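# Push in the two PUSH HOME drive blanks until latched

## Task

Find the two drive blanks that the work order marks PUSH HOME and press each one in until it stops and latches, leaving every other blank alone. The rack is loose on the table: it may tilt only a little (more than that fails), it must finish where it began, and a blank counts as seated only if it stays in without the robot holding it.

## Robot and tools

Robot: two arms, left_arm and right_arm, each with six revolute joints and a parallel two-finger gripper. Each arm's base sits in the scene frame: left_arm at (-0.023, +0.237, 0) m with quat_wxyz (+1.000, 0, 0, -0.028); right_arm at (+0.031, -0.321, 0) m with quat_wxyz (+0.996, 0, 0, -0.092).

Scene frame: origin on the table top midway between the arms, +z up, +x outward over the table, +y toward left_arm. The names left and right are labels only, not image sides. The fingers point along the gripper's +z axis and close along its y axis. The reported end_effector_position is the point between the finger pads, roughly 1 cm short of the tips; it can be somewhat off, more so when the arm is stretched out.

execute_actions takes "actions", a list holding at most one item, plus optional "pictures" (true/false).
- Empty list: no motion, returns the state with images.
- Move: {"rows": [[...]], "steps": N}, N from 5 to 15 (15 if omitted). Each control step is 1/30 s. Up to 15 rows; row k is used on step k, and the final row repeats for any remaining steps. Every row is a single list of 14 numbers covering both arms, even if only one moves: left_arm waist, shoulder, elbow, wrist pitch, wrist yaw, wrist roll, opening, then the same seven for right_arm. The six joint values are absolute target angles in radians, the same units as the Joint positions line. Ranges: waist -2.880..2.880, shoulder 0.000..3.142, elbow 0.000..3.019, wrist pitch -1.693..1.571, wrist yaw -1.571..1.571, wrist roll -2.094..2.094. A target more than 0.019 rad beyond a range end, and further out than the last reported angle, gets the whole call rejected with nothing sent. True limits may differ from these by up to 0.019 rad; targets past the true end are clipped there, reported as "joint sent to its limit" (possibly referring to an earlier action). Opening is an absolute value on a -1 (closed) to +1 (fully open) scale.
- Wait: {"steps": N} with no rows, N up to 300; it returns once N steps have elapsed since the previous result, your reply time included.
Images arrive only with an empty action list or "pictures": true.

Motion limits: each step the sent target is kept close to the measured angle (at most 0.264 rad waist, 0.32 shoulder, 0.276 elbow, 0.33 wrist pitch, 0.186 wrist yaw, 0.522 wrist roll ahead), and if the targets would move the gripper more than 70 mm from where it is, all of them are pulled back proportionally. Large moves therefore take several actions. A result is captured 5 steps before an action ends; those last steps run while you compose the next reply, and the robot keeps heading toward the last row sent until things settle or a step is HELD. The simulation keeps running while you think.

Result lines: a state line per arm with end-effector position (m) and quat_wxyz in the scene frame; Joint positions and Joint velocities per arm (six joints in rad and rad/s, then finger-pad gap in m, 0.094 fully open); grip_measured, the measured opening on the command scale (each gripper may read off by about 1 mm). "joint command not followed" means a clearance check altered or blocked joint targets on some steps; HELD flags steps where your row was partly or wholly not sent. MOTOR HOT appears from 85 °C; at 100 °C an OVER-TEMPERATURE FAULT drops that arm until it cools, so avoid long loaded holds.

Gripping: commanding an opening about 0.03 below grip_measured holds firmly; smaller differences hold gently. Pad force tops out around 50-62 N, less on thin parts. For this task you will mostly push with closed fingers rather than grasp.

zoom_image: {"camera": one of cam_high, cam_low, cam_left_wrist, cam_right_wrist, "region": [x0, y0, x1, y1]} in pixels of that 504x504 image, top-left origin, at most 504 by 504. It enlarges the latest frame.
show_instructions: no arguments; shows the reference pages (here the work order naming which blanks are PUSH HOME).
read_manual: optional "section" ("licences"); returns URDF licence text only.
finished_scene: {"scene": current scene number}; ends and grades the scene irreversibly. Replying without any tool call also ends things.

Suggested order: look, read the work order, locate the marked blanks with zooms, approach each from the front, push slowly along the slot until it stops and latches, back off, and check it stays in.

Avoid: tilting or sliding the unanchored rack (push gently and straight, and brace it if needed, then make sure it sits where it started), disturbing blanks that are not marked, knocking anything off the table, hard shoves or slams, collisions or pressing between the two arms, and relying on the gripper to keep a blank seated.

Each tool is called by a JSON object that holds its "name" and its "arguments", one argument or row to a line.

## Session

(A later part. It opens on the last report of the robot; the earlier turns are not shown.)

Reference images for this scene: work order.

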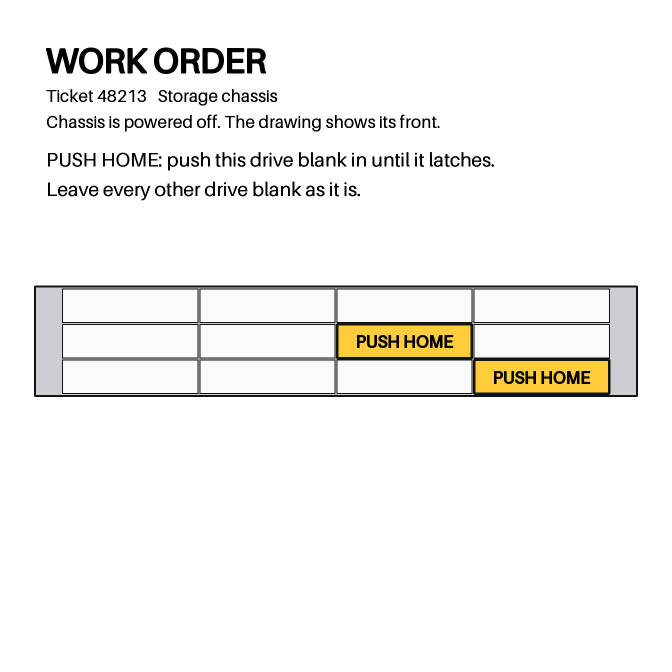

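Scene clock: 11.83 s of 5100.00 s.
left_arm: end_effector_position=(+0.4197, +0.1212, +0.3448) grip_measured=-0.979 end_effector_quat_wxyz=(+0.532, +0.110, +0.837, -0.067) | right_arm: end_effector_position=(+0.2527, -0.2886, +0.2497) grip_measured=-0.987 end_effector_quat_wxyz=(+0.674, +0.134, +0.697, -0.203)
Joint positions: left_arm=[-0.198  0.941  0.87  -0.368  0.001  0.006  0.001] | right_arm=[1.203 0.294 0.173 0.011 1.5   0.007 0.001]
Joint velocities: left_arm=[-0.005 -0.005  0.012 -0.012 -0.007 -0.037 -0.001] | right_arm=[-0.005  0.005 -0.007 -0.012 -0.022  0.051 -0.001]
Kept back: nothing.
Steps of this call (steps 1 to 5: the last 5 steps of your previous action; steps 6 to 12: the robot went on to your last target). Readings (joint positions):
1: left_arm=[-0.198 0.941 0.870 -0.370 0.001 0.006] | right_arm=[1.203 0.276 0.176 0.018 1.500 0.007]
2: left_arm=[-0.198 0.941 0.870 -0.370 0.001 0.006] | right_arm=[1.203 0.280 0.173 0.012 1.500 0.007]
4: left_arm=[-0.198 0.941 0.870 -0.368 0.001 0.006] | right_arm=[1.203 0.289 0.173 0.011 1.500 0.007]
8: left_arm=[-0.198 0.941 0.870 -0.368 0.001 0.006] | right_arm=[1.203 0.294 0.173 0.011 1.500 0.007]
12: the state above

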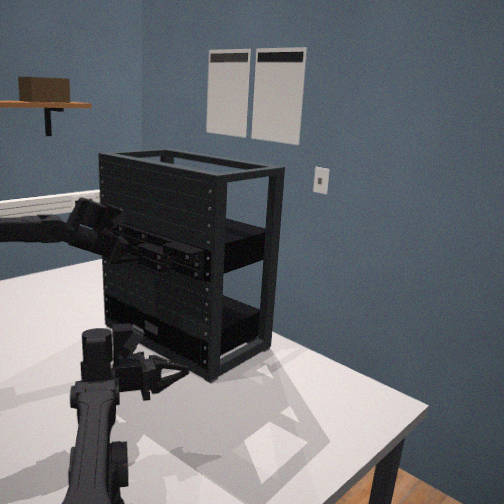

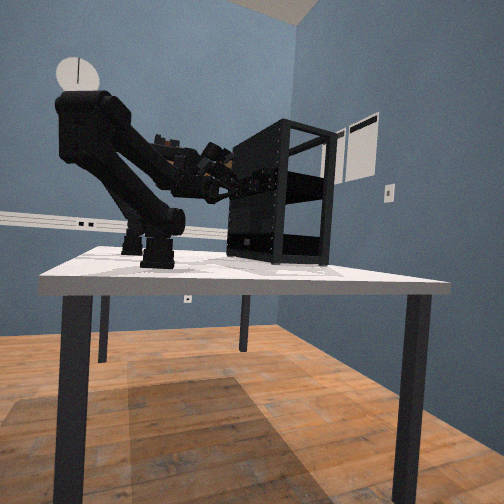

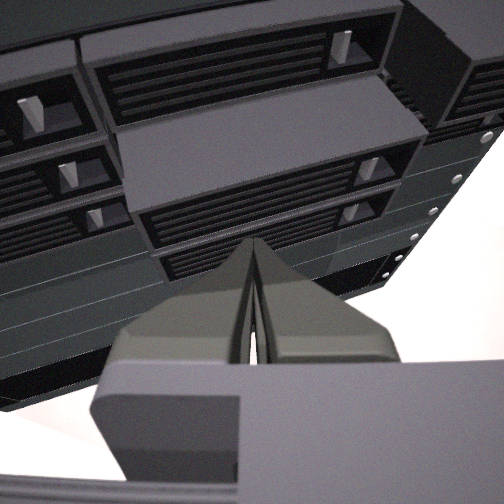

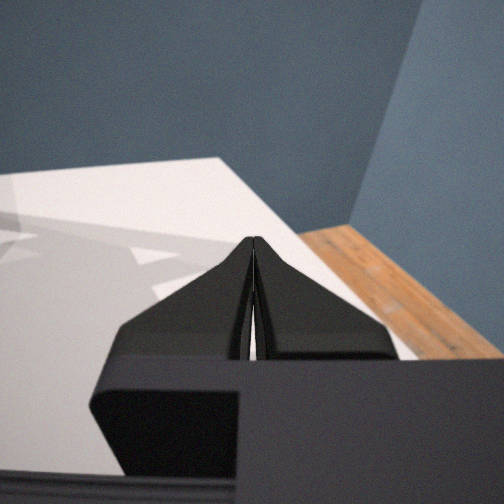

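{"name": "execute_actions", "arguments": {
  "actions": [
    {"rows":[[-0.2,0.94,0.945,-0.39,0,0,-1,1.2,0.3,0.2,0,1.5,0,-1],[-0.2,0.94,0.96,-0.41,0,0,-1,1.2,0.3,0.2,0,1.5,0,-1],[-0.2,0.95,0.975,-0.43,0,0,-1,1.2,0.3,0.2,0,1.5,0,-1],[-0.2,0.96,0.985,-0.45,0,0,-1,1.2,0.3,0.2,0,1.5,0,-1],[-0.2,0.97,0.99,-0.46,0,0,-1,1.2,0.3,0.2,0,1.5,0,-1]]}
  ]
}}

{"name": "execute_actions", "arguments": {
  "actions": [
    {"steps":12}
  ],
  "pictures": true
}}

Scene clock: 12.60 s of 5100.00 s.
left_arm: end_effector_position=(+0.4221, +0.1206, +0.3619) grip_measured=-0.979 end_effector_quat_wxyz=(+0.521, +0.111, +0.844, -0.065) | right_arm: end_effector_position=(+0.2527, -0.2886, +0.2497) grip_measured=-0.987 end_effector_quat_wxyz=(+0.674, +0.134, +0.697, -0.203)
Joint positions: left_arm=[-0.198  0.953  0.936 -0.448  0.001  0.006  0.001] | right_arm=[1.203 0.294 0.173 0.011 1.5   0.007 0.001]
Joint velocities: left_arm=[-0.015  0.005  0.012 -0.032 -0.022 -0.022 -0.001] | right_arm=[-0.015  0.015  0.012 -0.007  0.022 -0.007  0.001]
Steps of this call (steps 1 to 13: the robot went on to your last target; steps 14 to 23: the first 10 steps of this action). Readings (joint positions):
14: left_arm=[-0.198 0.941 0.871 -0.371 0.001 0.006] | right_arm=[1.203 0.294 0.173 0.011 1.500 0.007]
15: left_arm=[-0.198 0.941 0.875 -0.379 0.001 0.006] | right_arm=[1.203 0.294 0.173 0.011 1.500 0.007]
17: left_arm=[-0.198 0.942 0.891 -0.411 0.001 0.006] | right_arm=[1.203 0.294 0.173 0.011 1.500 0.007]
21: left_arm=[-0.198 0.951 0.931 -0.446 0.001 0.006] | right_arm=[1.203 0.294 0.173 0.011 1.500 0.007]
23: the state above

Scene clock: 13.00 s of 5100.00 s.
left_arm: end_effector_position=(+0.4220, +0.1206, +0.3598) grip_measured=-0.979 end_effector_quat_wxyz=(+0.518, +0.111, +0.846, -0.065) | right_arm: end_effector_position=(+0.2527, -0.2886, +0.2497) grip_measured=-0.987 end_effector_quat_wxyz=(+0.674, +0.134, +0.697, -0.203)
Joint positions: left_arm=[-0.198  0.955  0.936 -0.453  0.001  0.006  0.001] | right_arm=[1.203 0.294 0.173 0.011 1.5   0.007 0.001]
Joint velocities: left_arm=[-0.005 -0.024 -0.027 -0.007  0.022 -0.007 -0.001] | right_arm=[ 0.005 -0.015  0.002 -0.002  0.022 -0.037  0.001]
Kept back: nothing.
Steps of this call (steps 1 to 5: the last 5 steps of your previous action; steps 6 to 12: the robot went on to your last target). Readings (joint positions):
1: left_arm=[-0.198 0.953 0.936 -0.449 0.001 0.006] | right_arm=[1.203 0.294 0.173 0.011 1.500 0.007]
2: left_arm=[-0.198 0.953 0.936 -0.450 0.001 0.006] | right_arm=[1.203 0.294 0.173 0.011 1.500 0.007]
4: left_arm=[-0.198 0.954 0.936 -0.452 0.001 0.006] | right_arm=[1.203 0.294 0.173 0.011 1.500 0.007]
8: left_arm=[-0.198 0.955 0.936 -0.453 0.001 0.006] | right_arm=[1.203 0.294 0.173 0.011 1.500 0.007]
12: the state above

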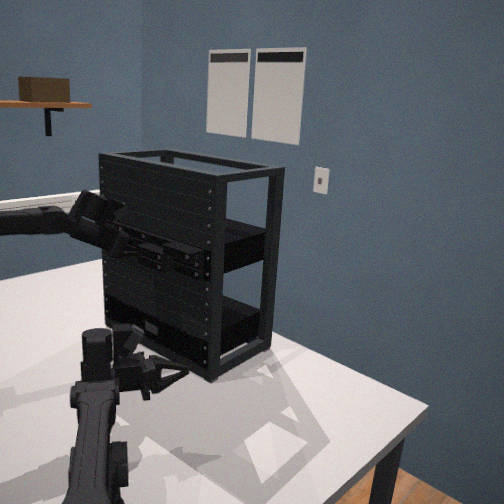

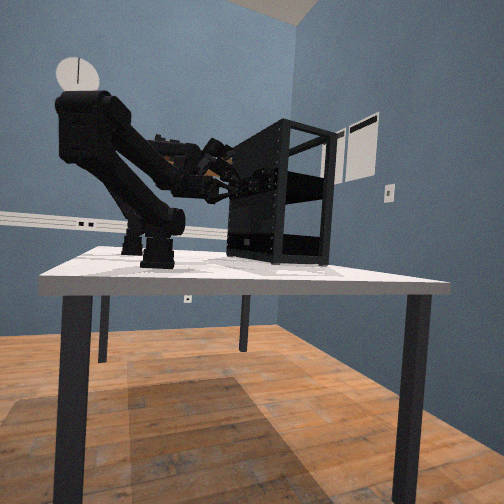

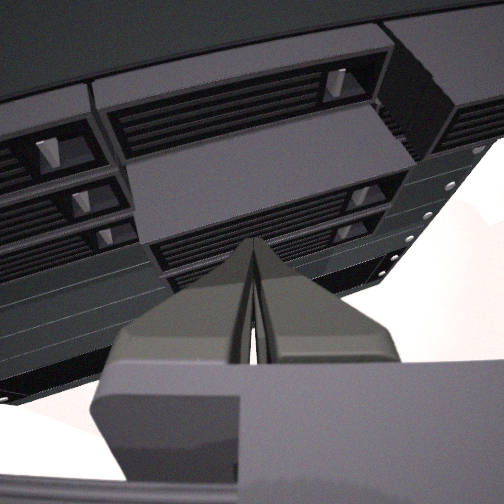

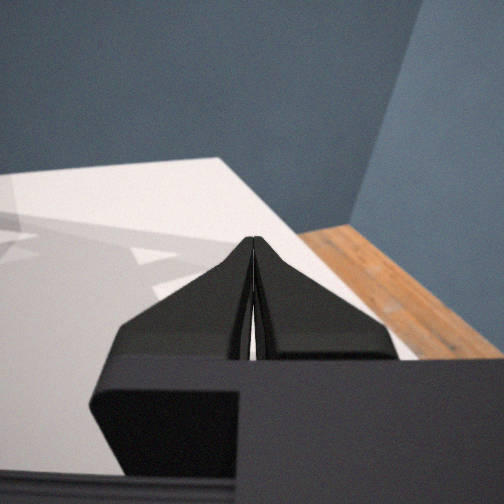

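{"name": "execute_actions", "arguments": {
  "actions": [
    {"rows":[[-0.2,0.985,0.995,-0.45,0,0,-1,1.2,0.3,0.2,0,1.5,0,-1],[-0.2,0.995,1.0,-0.45,0,0,-1,1.2,0.3,0.2,0,1.5,0,-1],[-0.2,1.005,1.005,-0.45,0,0,-1,1.2,0.3,0.2,0,1.5,0,-1],[-0.2,1.005,1.01,-0.45,0,0,-1,1.2,0.3,0.2,0,1.5,0,-1]]}
  ]
}}

{"name": "execute_actions", "arguments": {
  "actions": [
    {"steps":10}
  ],
  "pictures": true
}}

{"name": "zoom_image", "arguments": {
  "camera": "cam_high",
  "region": [100,220,200,290]
}}

Scene clock: 14.03 s of 5100.00 s.
left_arm: end_effector_position=(+0.4304, +0.1181, +0.3522) grip_measured=-0.979 end_effector_quat_wxyz=(+0.509, +0.112, +0.851, -0.065) | right_arm: end_effector_position=(+0.2527, -0.2886, +0.2497) grip_measured=-0.987 end_effector_quat_wxyz=(+0.674, +0.134, +0.697, -0.203)
Joint positions: left_arm=[-0.198  0.988  0.948 -0.453  0.003  0.006  0.001] | right_arm=[1.203 0.294 0.173 0.011 1.5   0.007 0.001]
Joint velocities: left_arm=[-0.015 -0.005 -0.007  0.017 -0.007 -0.051  0.001] | right_arm=[-0.015  0.005  0.012  0.007 -0.022 -0.081 -0.001]
Steps of this call (steps 1 to 15: the robot went on to your last target; steps 16 to 21: nothing new was sent; steps 22 to 31: the first 10 steps of this action). Readings (joint positions):
22: left_arm=[-0.198 0.956 0.936 -0.453 0.001 0.006] | right_arm=[1.203 0.294 0.173 0.011 1.500 0.007]
23: left_arm=[-0.198 0.959 0.938 -0.453 0.001 0.006] | right_arm=[1.203 0.294 0.173 0.011 1.500 0.007]
25: left_arm=[-0.198 0.971 0.942 -0.453 0.001 0.006] | right_arm=[1.203 0.294 0.173 0.011 1.500 0.007]
29: left_arm=[-0.198 0.988 0.948 -0.453 0.003 0.006] | right_arm=[1.203 0.294 0.173 0.011 1.500 0.007]
31: the state above

Scene clock: 14.37 s of 5100.00 s.
left_arm: end_effector_position=(+0.4304, +0.1181, +0.3522) grip_measured=-0.979 end_effector_quat_wxyz=(+0.509, +0.112, +0.851, -0.065) | right_arm: end_effector_position=(+0.2527, -0.2886, +0.2497) grip_measured=-0.987 end_effector_quat_wxyz=(+0.674, +0.134, +0.697, -0.203)
Joint positions: left_arm=[-0.198  0.988  0.948 -0.453  0.003  0.006  0.001] | right_arm=[1.203 0.294 0.173 0.011 1.5   0.007 0.001]
Joint velocities: left_arm=[-0.015 -0.005  0.007  0.012 -0.007 -0.007 -0.002] | right_arm=[-0.005 -0.005 -0.017 -0.007 -0.022 -0.007 -0.001]
Kept back: nothing.
Steps of this call (steps 1 to 5: the last 5 steps of your previous action; steps 6 to 10: the robot went on to your last target). Readings (joint positions):
1: left_arm=[-0.198 0.988 0.948 -0.453 0.003 0.006] | right_arm=[1.203 0.294 0.173 0.011 1.500 0.007]
2: left_arm=[-0.198 0.988 0.948 -0.453 0.003 0.006] | right_arm=[1.203 0.294 0.173 0.011 1.500 0.007]
4: left_arm=[-0.198 0.988 0.948 -0.453 0.003 0.006] | right_arm=[1.203 0.294 0.173 0.011 1.500 0.007]
8: left_arm=[-0.198 0.988 0.948 -0.453 0.003 0.006] | right_arm=[1.203 0.294 0.173 0.011 1.500 0.007]
10: the state above

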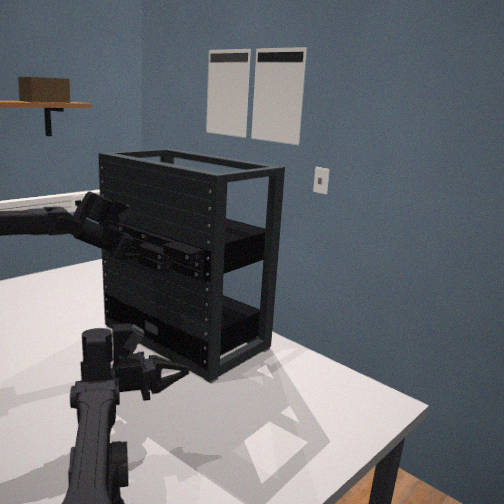

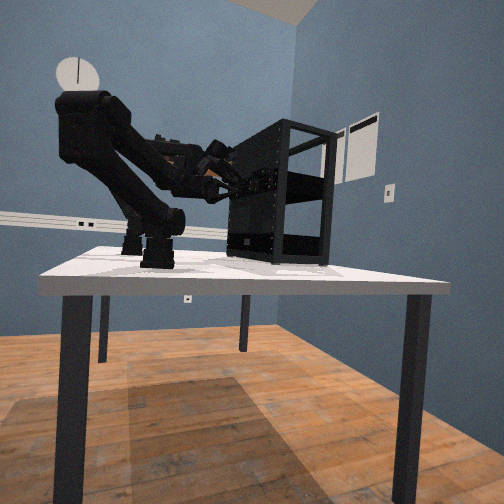

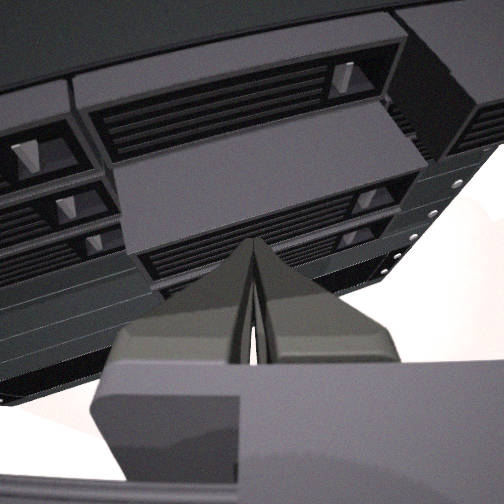

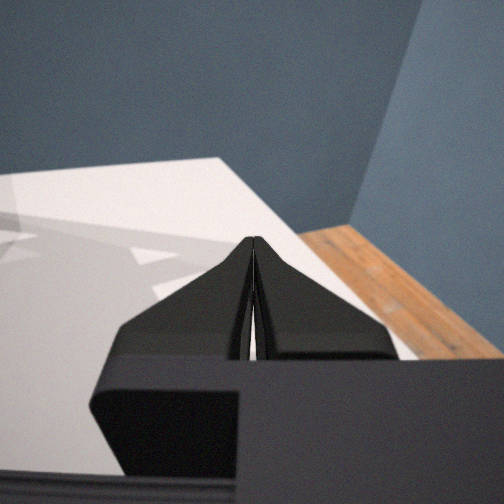

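Region (100, 220, 200, 290) of cam_high's 504x504 image, scaled by 5.040, with more detail than that image has; it fills the top 353 rows of this view, and the rest is white.

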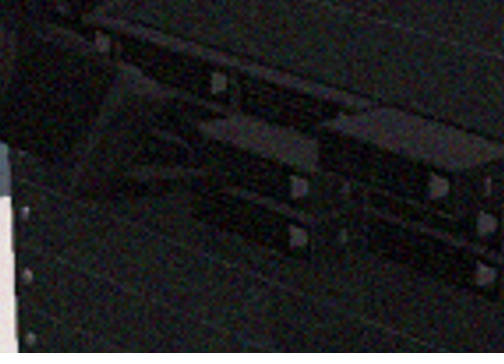

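{"name": "execute_actions", "arguments": {
  "actions": [
    {"rows":[[-0.2,0.97,1.005,-0.45,0,0,-1,1.2,0.3,0.2,0,1.5,0,-1],[-0.2,0.97,1.005,-0.45,0,0,-1,1.2,0.3,0.2,0,1.5,0,-1],[-0.2,0.97,1.012,-0.45,0,0,-1,1.2,0.3,0.2,0,1.5,0,-1]]}
  ]
}}

{"name": "execute_actions", "arguments": {
  "actions": [
    {"steps":8}
  ]
}}

Scene clock: 14.87 s of 5100.00 s.
left_arm: end_effector_position=(+0.4300, +0.1182, +0.3530) grip_measured=-0.979 end_effector_quat_wxyz=(+0.510, +0.112, +0.851, -0.065) | right_arm: end_effector_position=(+0.2527, -0.2886, +0.2497) grip_measured=-0.987 end_effector_quat_wxyz=(+0.674, +0.134, +0.697, -0.203)
Joint positions: left_arm=[-0.198  0.986  0.948 -0.453  0.003  0.006  0.001] | right_arm=[1.203 0.294 0.173 0.011 1.5   0.007 0.001]
Joint velocities: left_arm=[-0.005 -0.005  0.012 -0.002 -0.051  0.037  0.   ] | right_arm=[ 0.015 -0.015  0.002  0.007 -0.051  0.007 -0.   ]
Steps of this call (steps 1 to 5: the robot went on to your last target; steps 6 to 15: the first 10 steps of this action). Readings (joint positions):
6: left_arm=[-0.198 0.987 0.948 -0.453 0.003 0.006] | right_arm=[1.203 0.294 0.173 0.011 1.500 0.007]
7: left_arm=[-0.198 0.987 0.948 -0.453 0.003 0.006] | right_arm=[1.203 0.294 0.173 0.011 1.500 0.007]
9: left_arm=[-0.198 0.986 0.948 -0.453 0.003 0.006] | right_arm=[1.203 0.294 0.173 0.011 1.500 0.007]
13: left_arm=[-0.198 0.986 0.948 -0.453 0.003 0.006] | right_arm=[1.203 0.294 0.173 0.011 1.500 0.007]
15: the state above

Scene clock: 15.13 s of 5100.00 s.
left_arm: end_effector_position=(+0.4300, +0.1182, +0.3530) grip_measured=-0.979 end_effector_quat_wxyz=(+0.510, +0.112, +0.851, -0.065) | right_arm: end_effector_position=(+0.2527, -0.2886, +0.2497) grip_measured=-0.987 end_effector_quat_wxyz=(+0.674, +0.134, +0.697, -0.203)
Joint positions: left_arm=[-0.198  0.986  0.948 -0.453  0.003  0.006  0.001] | right_arm=[1.203 0.294 0.173 0.011 1.5   0.007 0.001]
Joint velocities: left_arm=[-0.005  0.005  0.012  0.002 -0.037 -0.022  0.001] | right_arm=[-0.005 -0.015 -0.002 -0.022  0.007 -0.022 -0.   ]
Kept back: nothing.
Steps of this call (steps 1 to 5: the last 5 steps of your previous action; steps 6 to 8: the robot went on to your last target). Readings (joint positions):
1: left_arm=[-0.198 0.986 0.948 -0.453 0.003 0.006] | right_arm=[1.203 0.294 0.173 0.011 1.500 0.007]
2: left_arm=[-0.198 0.986 0.948 -0.453 0.003 0.006] | right_arm=[1.203 0.294 0.173 0.011 1.500 0.007]
4: left_arm=[-0.198 0.986 0.948 -0.453 0.003 0.006] | right_arm=[1.203 0.294 0.173 0.011 1.500 0.007]
8: the state above

{"name": "execute_actions", "arguments": {
  "actions": [
    {"rows":[[-0.2,0.955,1.0,-0.46,0,0,-1,1.2,0.3,0.2,0,1.5,0,-1]]}
  ]
}}

{"name": "execute_actions", "arguments": {
  "actions": [
    {"steps":8}
  ]
}}

Scene clock: 15.60 s of 5100.00 s.
left_arm: end_effector_position=(+0.4261, +0.1192, +0.3604) grip_measured=-0.979 end_effector_quat_wxyz=(+0.517, +0.111, +0.846, -0.065) | right_arm: end_effector_position=(+0.2527, -0.2886, +0.2497) grip_measured=-0.987 end_effector_quat_wxyz=(+0.674, +0.134, +0.697, -0.203)
Joint positions: left_arm=[-0.198  0.969  0.948 -0.455  0.003  0.006  0.001] | right_arm=[1.203 0.294 0.173 0.011 1.5   0.007 0.001]
Joint velocities: left_arm=[ 0.005 -0.015  0.007 -0.002  0.007  0.007  0.   ] | right_arm=[-0.015  0.005  0.012 -0.002  0.037  0.007 -0.001]
Steps of this call (steps 1 to 4: the robot went on to your last target; steps 5 to 14: the first 10 steps of this action). Readings (joint positions):
5: left_arm=[-0.198 0.985 0.948 -0.454 0.003 0.006] | right_arm=[1.203 0.294 0.173 0.011 1.500 0.007]
6: left_arm=[-0.198 0.984 0.948 -0.455 0.003 0.006] | right_arm=[1.203 0.294 0.173 0.011 1.500 0.007]
8: left_arm=[-0.198 0.979 0.948 -0.455 0.003 0.006] | right_arm=[1.203 0.294 0.173 0.011 1.500 0.007]
12: left_arm=[-0.198 0.970 0.948 -0.455 0.003 0.006] | right_arm=[1.203 0.294 0.173 0.011 1.500 0.007]
14: the state above

Scene clock: 15.87 s of 5100.00 s.
left_arm: end_effector_position=(+0.4261, +0.1192, +0.3604) grip_measured=-0.979 end_effector_quat_wxyz=(+0.517, +0.111, +0.846, -0.065) | right_arm: end_effector_position=(+0.2527, -0.2886, +0.2497) grip_measured=-0.987 end_effector_quat_wxyz=(+0.674, +0.134, +0.697, -0.203)
Joint positions: left_arm=[-0.198  0.969  0.948 -0.455  0.003  0.006  0.001] | right_arm=[1.203 0.294 0.173 0.011 1.5   0.007 0.001]
Joint velocities: left_arm=[-0.005  0.005 -0.002  0.002 -0.037 -0.081  0.   ] | right_arm=[-0.015 -0.005  0.002 -0.007 -0.022  0.007  0.001]
Kept back: nothing.
Steps of this call (steps 1 to 5: the last 5 steps of your previous action; steps 6 to 8: the robot went on to your last target). Readings (joint positions):
1: left_arm=[-0.198 0.969 0.948 -0.455 0.003 0.006] | right_arm=[1.203 0.294 0.173 0.011 1.500 0.007]
2: left_arm=[-0.198 0.969 0.948 -0.455 0.003 0.006] | right_arm=[1.203 0.294 0.173 0.011 1.500 0.007]
4: left_arm=[-0.198 0.969 0.948 -0.455 0.003 0.006] | right_arm=[1.203 0.294 0.173 0.011 1.500 0.007]
8: the state above

{"name": "execute_actions", "arguments": {
  "actions": [
    {"rows":[[-0.2,0.98,1.006,-0.44,0,0,-1,1.2,0.3,0.2,0,1.5,0,-1],[-0.2,0.986,1.01,-0.44,0,0,-1,1.2,0.3,0.2,0,1.5,0,-1],[-0.2,0.992,1.015,-0.44,0,0,-1,1.2,0.3,0.2,0,1.5,0,-1],[-0.2,0.998,1.019,-0.44,0,0,-1,1.2,0.3,0.2,0,1.5,0,-1],[-0.2,1.004,1.023,-0.435,0,0,-1,1.2,0.3,0.2,0,1.5,0,-1],[-0.195,1.012,1.028,-0.43,0,0,-1,1.2,0.3,0.2,0,1.5,0,-1],[-0.19,1.02,1.034,-0.425,0,0,-1,1.2,0.3,0.2,0,1.5,0,-1],[-0.185,1.028,1.04,-0.42,0,0,-1,1.2,0.3,0.2,0,1.5,0,-1],[-0.18,1.036,1.046,-0.42,0,0,-1,1.2,0.3,0.2,0,1.5,0,-1],[-0.18,1.044,1.052,-0.42,0,0,-1,1.2,0.3,0.2,0,1.5,0,-1]]}
  ]
}}

{"name": "execute_actions", "arguments": {
  "actions": [
    {"steps":10}
  ],
  "pictures": true
}}

{"name": "zoom_image", "arguments": {
  "camera": "cam_high",
  "region": [100,220,200,290]
}}

Scene clock: 16.57 s of 5100.00 s.
left_arm: end_effector_position=(+0.4365, +0.1177, +0.3605) grip_measured=-0.979 end_effector_quat_wxyz=(+0.514, +0.111, +0.848, -0.064) | right_arm: end_effector_position=(+0.2527, -0.2886, +0.2497) grip_measured=-0.987 end_effector_quat_wxyz=(+0.674, +0.134, +0.697, -0.203)
Joint positions: left_arm=[-0.196  1.001  0.971 -0.453  0.002  0.006  0.001] | right_arm=[1.203 0.294 0.173 0.011 1.5   0.007 0.001]
Joint velocities: left_arm=[ 0.054  0.171  0.125 -0.002 -0.051 -0.037 -0.001] | right_arm=[-0.024  0.015 -0.007 -0.002 -0.051 -0.022  0.   ]
Steps of this call (steps 1 to 11: the robot went on to your last target; steps 12 to 21: the first 10 steps of this action). Readings (joint positions):
12: left_arm=[-0.198 0.969 0.948 -0.455 0.002 0.006] | right_arm=[1.203 0.294 0.173 0.011 1.500 0.007]
13: left_arm=[-0.198 0.969 0.948 -0.455 0.002 0.006] | right_arm=[1.203 0.294 0.173 0.011 1.500 0.007]
15: left_arm=[-0.198 0.971 0.949 -0.455 0.002 0.006] | right_arm=[1.203 0.294 0.173 0.011 1.500 0.007]
19: left_arm=[-0.198 0.991 0.964 -0.453 0.002 0.006] | right_arm=[1.203 0.294 0.173 0.011 1.500 0.007]
21: the state above

Scene clock: 16.90 s of 5100.00 s.
left_arm: end_effector_position=(+0.4425, +0.1181, +0.3605) grip_measured=-0.979 end_effector_quat_wxyz=(+0.512, +0.109, +0.850, -0.063) | right_arm: end_effector_position=(+0.2527, -0.2886, +0.2497) grip_measured=-0.987 end_effector_quat_wxyz=(+0.674, +0.134, +0.697, -0.203)
Joint positions: left_arm=[-0.192  1.018  0.984 -0.453  0.002  0.006  0.001] | right_arm=[1.203 0.294 0.173 0.011 1.5   0.007 0.001]
Joint velocities: left_arm=[-0.005  0.005 -0.007  0.017  0.022 -0.007  0.001] | right_arm=[ 0.005 -0.005 -0.007 -0.002  0.051 -0.051  0.   ]
Kept back: nothing.
Steps of this call (steps 1 to 5: the last 5 steps of your previous action; steps 6 to 10: the robot went on to your last target). Readings (joint positions):
1: left_arm=[-0.195 1.007 0.976 -0.453 0.002 0.006] | right_arm=[1.203 0.294 0.173 0.011 1.500 0.007]
2: left_arm=[-0.193 1.012 0.980 -0.453 0.002 0.006] | right_arm=[1.203 0.294 0.173 0.011 1.500 0.007]
4: left_arm=[-0.192 1.018 0.984 -0.453 0.002 0.006] | right_arm=[1.203 0.294 0.173 0.011 1.500 0.007]
8: left_arm=[-0.192 1.018 0.984 -0.453 0.002 0.006] | right_arm=[1.203 0.294 0.173 0.011 1.500 0.007]
10: the state above

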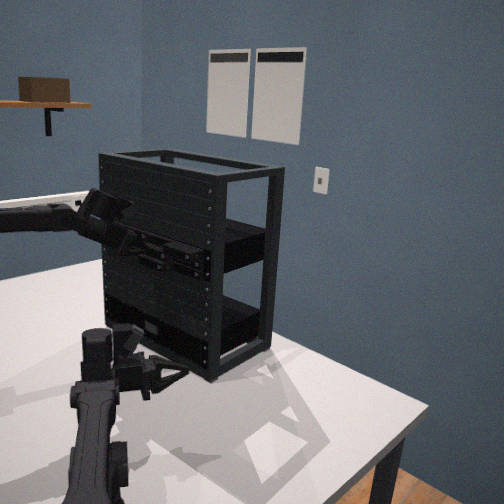

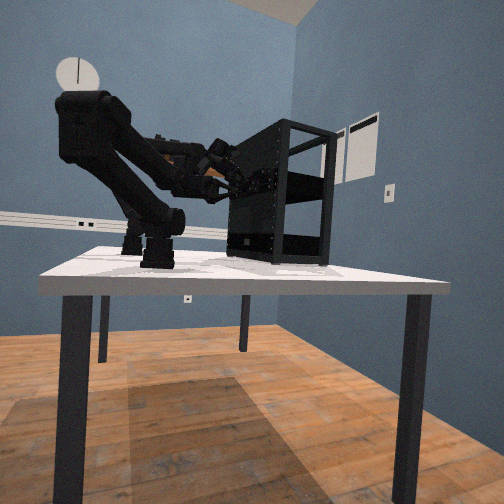

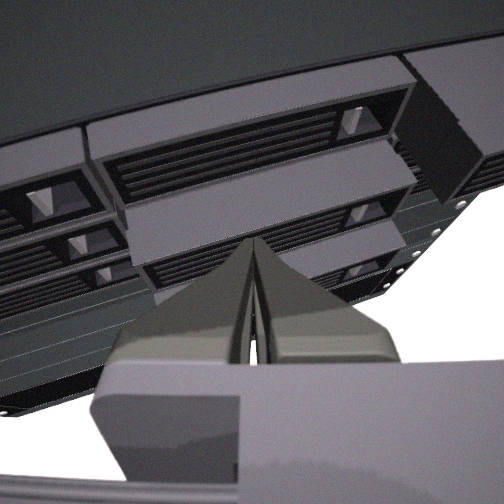

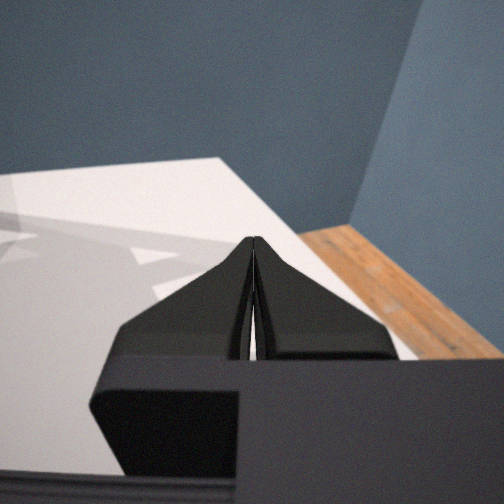

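Region (100, 220, 200, 290) of cam_high's 504x504 image, scaled by 5.040, with more detail than that image has; it fills the top 353 rows of this view, and the rest is white.

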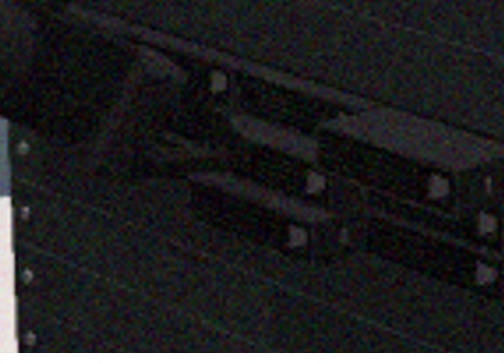

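{"name": "execute_actions", "arguments": {
  "actions": [
    {"rows":[[-0.178,1.052,1.058,-0.42,0,0,-1,1.2,0.3,0.2,0,1.5,0,-1],[-0.177,1.06,1.064,-0.42,0,0,-1,1.2,0.3,0.2,0,1.5,0,-1],[-0.176,1.068,1.07,-0.42,0,0,-1,1.2,0.3,0.2,0,1.5,0,-1],[-0.175,1.076,1.076,-0.42,0,0,-1,1.2,0.3,0.2,0,1.5,0,-1],[-0.173,1.084,1.082,-0.42,0,0,-1,1.2,0.3,0.2,0,1.5,0,-1],[-0.172,1.092,1.088,-0.42,0,0,-1,1.2,0.3,0.2,0,1.5,0,-1],[-0.17,1.1,1.094,-0.42,0,0,-1,1.2,0.3,0.2,0,1.5,0,-1],[-0.169,1.107,1.1,-0.42,0,0,-1,1.2,0.3,0.2,0,1.5,0,-1],[-0.167,1.114,1.105,-0.42,0,0,-1,1.2,0.3,0.2,0,1.5,0,-1],[-0.165,1.12,1.11,-0.42,0,0,-1,1.2,0.3,0.2,0,1.5,0,-1],[-0.163,1.126,1.114,-0.415,0,0,-1,1.2,0.3,0.2,0,1.5,0,-1],[-0.16,1.132,1.118,-0.41,0,0,-1,1.2,0.3,0.2,0,1.5,0,-1],[-0.158,1.138,1.122,-0.405,0,0,-1,1.2,0.3,0.2,0,1.5,0,-1],[-0.155,1.144,1.126,-0.4,0,0,-1,1.2,0.3,0.2,0,1.5,0,-1]]}
  ]
}}

{"name": "execute_actions", "arguments": {
  "actions": [
    {"steps":12}
  ],
  "pictures": true
}}

{"name": "execute_actions", "arguments": {
  "actions": [
    {"rows":[[-0.17,1.1,1.09,-0.44,0,0,-1,1.2,0.3,0.2,0,1.5,0,-1],[-0.18,1.07,1.08,-0.45,0,0,-1,1.2,0.3,0.2,0,1.5,0,-1],[-0.18,1.05,1.07,-0.45,0,0,-1,1.2,0.3,0.2,0,1.5,0,-1],[-0.18,1.03,1.06,-0.45,0,0,-1,1.2,0.3,0.2,0,1.5,0,-1],[-0.18,1.0,1.05,-0.45,0,0,-1,1.2,0.3,0.2,0,1.5,0,-1],[-0.18,0.97,1.04,-0.45,0,0,-1,1.2,0.3,0.2,0,1.5,0,-1]]}
  ]
}}

{"name": "execute_actions", "arguments": {
  "actions": [
    {"steps":8}
  ],
  "pictures": true
}}

{"name": "zoom_image", "arguments": {
  "camera": "cam_high",
  "region": [100,220,200,290]
}}

Scene clock: 18.10 s of 5100.00 s.
left_arm: end_effector_position=(+0.4631, +0.1195, +0.3608) grip_measured=-0.979 end_effector_quat_wxyz=(+0.507, +0.104, +0.853, -0.059) | right_arm: end_effector_position=(+0.2527, -0.2886, +0.2497) grip_measured=-0.987 end_effector_quat_wxyz=(+0.674, +0.134, +0.697, -0.203)
Joint positions: left_arm=[-0.179  1.077  1.031 -0.453  0.002  0.006  0.001] | right_arm=[1.203 0.294 0.173 0.011 1.5   0.007 0.001]
Joint velocities: left_arm=[ 0.044  0.22   0.173  0.012  0.081 -0.007  0.   ] | right_arm=[-0.005 -0.005  0.002  0.002 -0.051  0.051  0.   ]
Steps of this call (steps 1 to 26: the robot went on to your last target; steps 27 to 36: the first 10 steps of this action). Readings (joint positions):
27: left_arm=[-0.192 1.018 0.985 -0.453 0.002 0.006] | right_arm=[1.203 0.294 0.173 0.011 1.500 0.007]
28: left_arm=[-0.192 1.020 0.986 -0.453 0.002 0.006] | right_arm=[1.203 0.294 0.173 0.011 1.500 0.007]
30: left_arm=[-0.190 1.028 0.992 -0.453 0.002 0.006] | right_arm=[1.203 0.294 0.173 0.011 1.500 0.007]
34: left_arm=[-0.183 1.061 1.018 -0.453 0.002 0.006] | right_arm=[1.203 0.294 0.173 0.011 1.500 0.007]
36: the state above

Scene clock: 18.50 s of 5100.00 s.
left_arm: end_effector_position=(+0.4655, +0.1198, +0.3609) grip_measured=-0.979 end_effector_quat_wxyz=(+0.506, +0.104, +0.854, -0.060) | right_arm: end_effector_position=(+0.2527, -0.2886, +0.2497) grip_measured=-0.987 end_effector_quat_wxyz=(+0.674, +0.134, +0.697, -0.203)
Joint positions: left_arm=[-0.176  1.084  1.037 -0.454  0.006  0.006  0.001] | right_arm=[1.203 0.294 0.173 0.011 1.5   0.007 0.001]
Joint velocities: left_arm=[-0.005  0.005 -0.007  0.002 -0.037 -0.037 -0.   ] | right_arm=[-0.015 -0.005 -0.012 -0.017 -0.051  0.007 -0.002]
Kept back: nothing.
Steps of this call (steps 1 to 5: the last 5 steps of your previous action; steps 6 to 12: the robot went on to your last target). Readings (joint positions):
1: left_arm=[-0.177 1.084 1.037 -0.453 0.003 0.006] | right_arm=[1.203 0.294 0.173 0.011 1.500 0.007]
2: left_arm=[-0.177 1.084 1.037 -0.454 0.003 0.006] | right_arm=[1.203 0.294 0.173 0.011 1.500 0.007]
4: left_arm=[-0.177 1.084 1.037 -0.454 0.004 0.006] | right_arm=[1.203 0.294 0.173 0.011 1.500 0.007]
8: left_arm=[-0.176 1.084 1.037 -0.454 0.006 0.006] | right_arm=[1.203 0.294 0.173 0.011 1.500 0.007]
12: the state above

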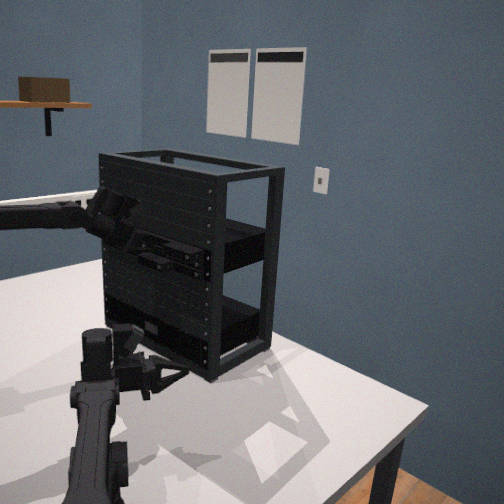

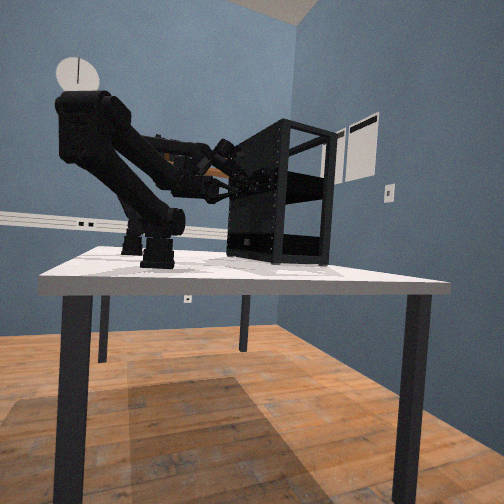

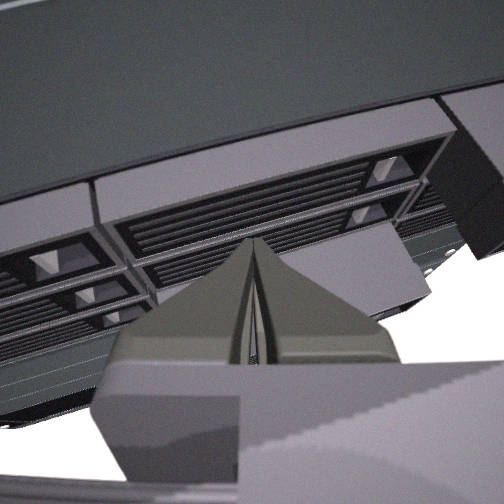

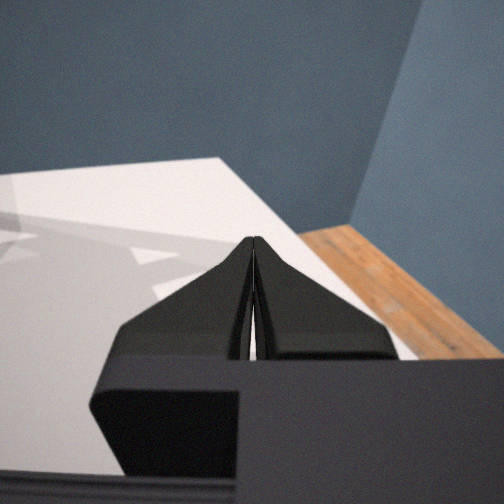

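Scene clock: 18.83 s of 5100.00 s.
left_arm: end_effector_position=(+0.4427, +0.1256, +0.3995) grip_measured=-0.979 end_effector_quat_wxyz=(+0.541, +0.101, +0.833, -0.062) | right_arm: end_effector_position=(+0.2527, -0.2886, +0.2497) grip_measured=-0.987 end_effector_quat_wxyz=(+0.674, +0.134, +0.697, -0.203)
Joint positions: left_arm=[-0.177  0.994  1.033 -0.459  0.002  0.006  0.001] | right_arm=[1.203 0.294 0.173 0.011 1.5   0.007 0.001]
Joint velocities: left_arm=[-0.005 -0.493 -0.012 -0.002 -0.022  0.022  0.   ] | right_arm=[-0.005 -0.005  0.002 -0.002  0.022  0.022  0.002]
Steps of this call (steps 1 to 10: the first 10 steps of this action). Readings (joint positions):
1: left_arm=[-0.176 1.083 1.037 -0.456 0.006 0.006] | right_arm=[1.203 0.294 0.173 0.011 1.500 0.007]
2: left_arm=[-0.177 1.081 1.037 -0.458 0.006 0.006] | right_arm=[1.203 0.294 0.173 0.011 1.500 0.007]
4: left_arm=[-0.177 1.077 1.037 -0.459 0.005 0.006] | right_arm=[1.203 0.294 0.173 0.011 1.500 0.007]
8: left_arm=[-0.177 1.028 1.033 -0.459 0.002 0.006] | right_arm=[1.203 0.294 0.173 0.011 1.500 0.007]
10: the state above

Scene clock: 19.10 s of 5100.00 s.
left_arm: end_effector_position=(+0.4335, +0.1277, +0.4150) grip_measured=-0.979 end_effector_quat_wxyz=(+0.555, +0.099, +0.823, -0.064) | right_arm: end_effector_position=(+0.2527, -0.2886, +0.2497) grip_measured=-0.987 end_effector_quat_wxyz=(+0.674, +0.134, +0.697, -0.203)
Joint positions: left_arm=[-0.177  0.96   1.033 -0.459  0.002  0.006  0.001] | right_arm=[1.203 0.294 0.173 0.011 1.5   0.007 0.001]
Joint velocities: left_arm=[-0.005 -0.015 -0.012  0.007 -0.051 -0.051  0.   ] | right_arm=[ 0.005 -0.015  0.007  0.012  0.022 -0.037 -0.001]
Kept back: nothing.
Steps of this call (steps 1 to 5: the last 5 steps of your previous action; steps 6 to 8: the robot went on to your last target). Readings (joint positions):
1: left_arm=[-0.177 0.979 1.033 -0.459 0.002 0.006] | right_arm=[1.203 0.294 0.173 0.011 1.500 0.007]
2: left_arm=[-0.177 0.969 1.033 -0.459 0.002 0.006] | right_arm=[1.203 0.294 0.173 0.011 1.500 0.007]
4: left_arm=[-0.177 0.959 1.033 -0.459 0.002 0.006] | right_arm=[1.203 0.294 0.173 0.011 1.500 0.007]
8: the state above

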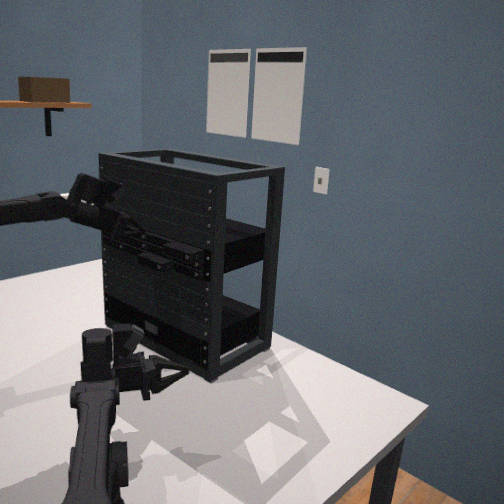

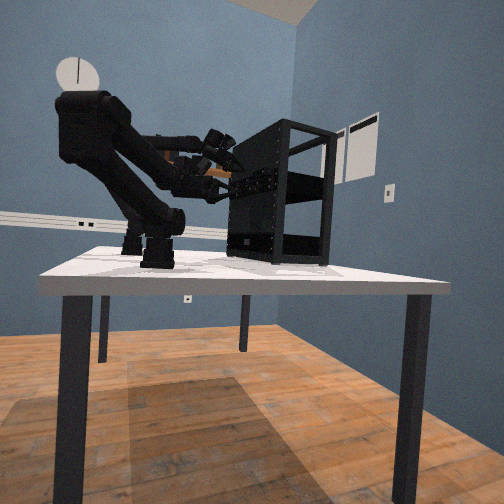

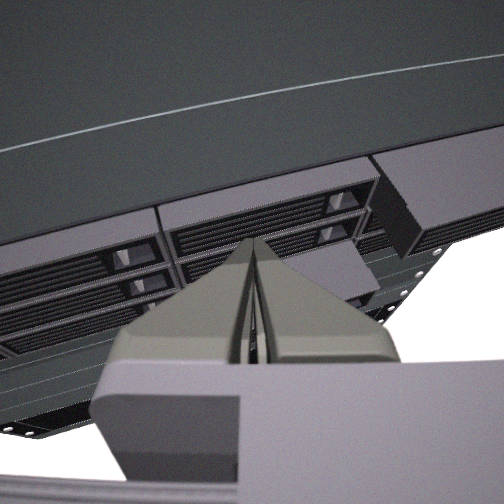

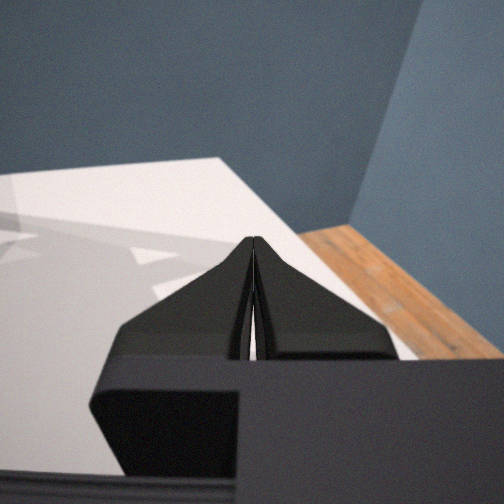

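Region (100, 220, 200, 290) of cam_high's 504x504 image, scaled by 5.040, with more detail than that image has; it fills the top 353 rows of this view, and the rest is white.

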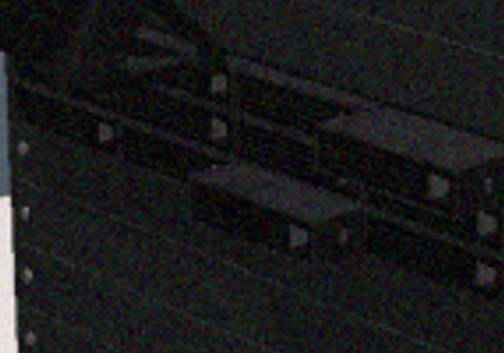

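{"name": "finished_scene", "arguments": {
  "scene": 2
}}

The scene is finished: the task was done.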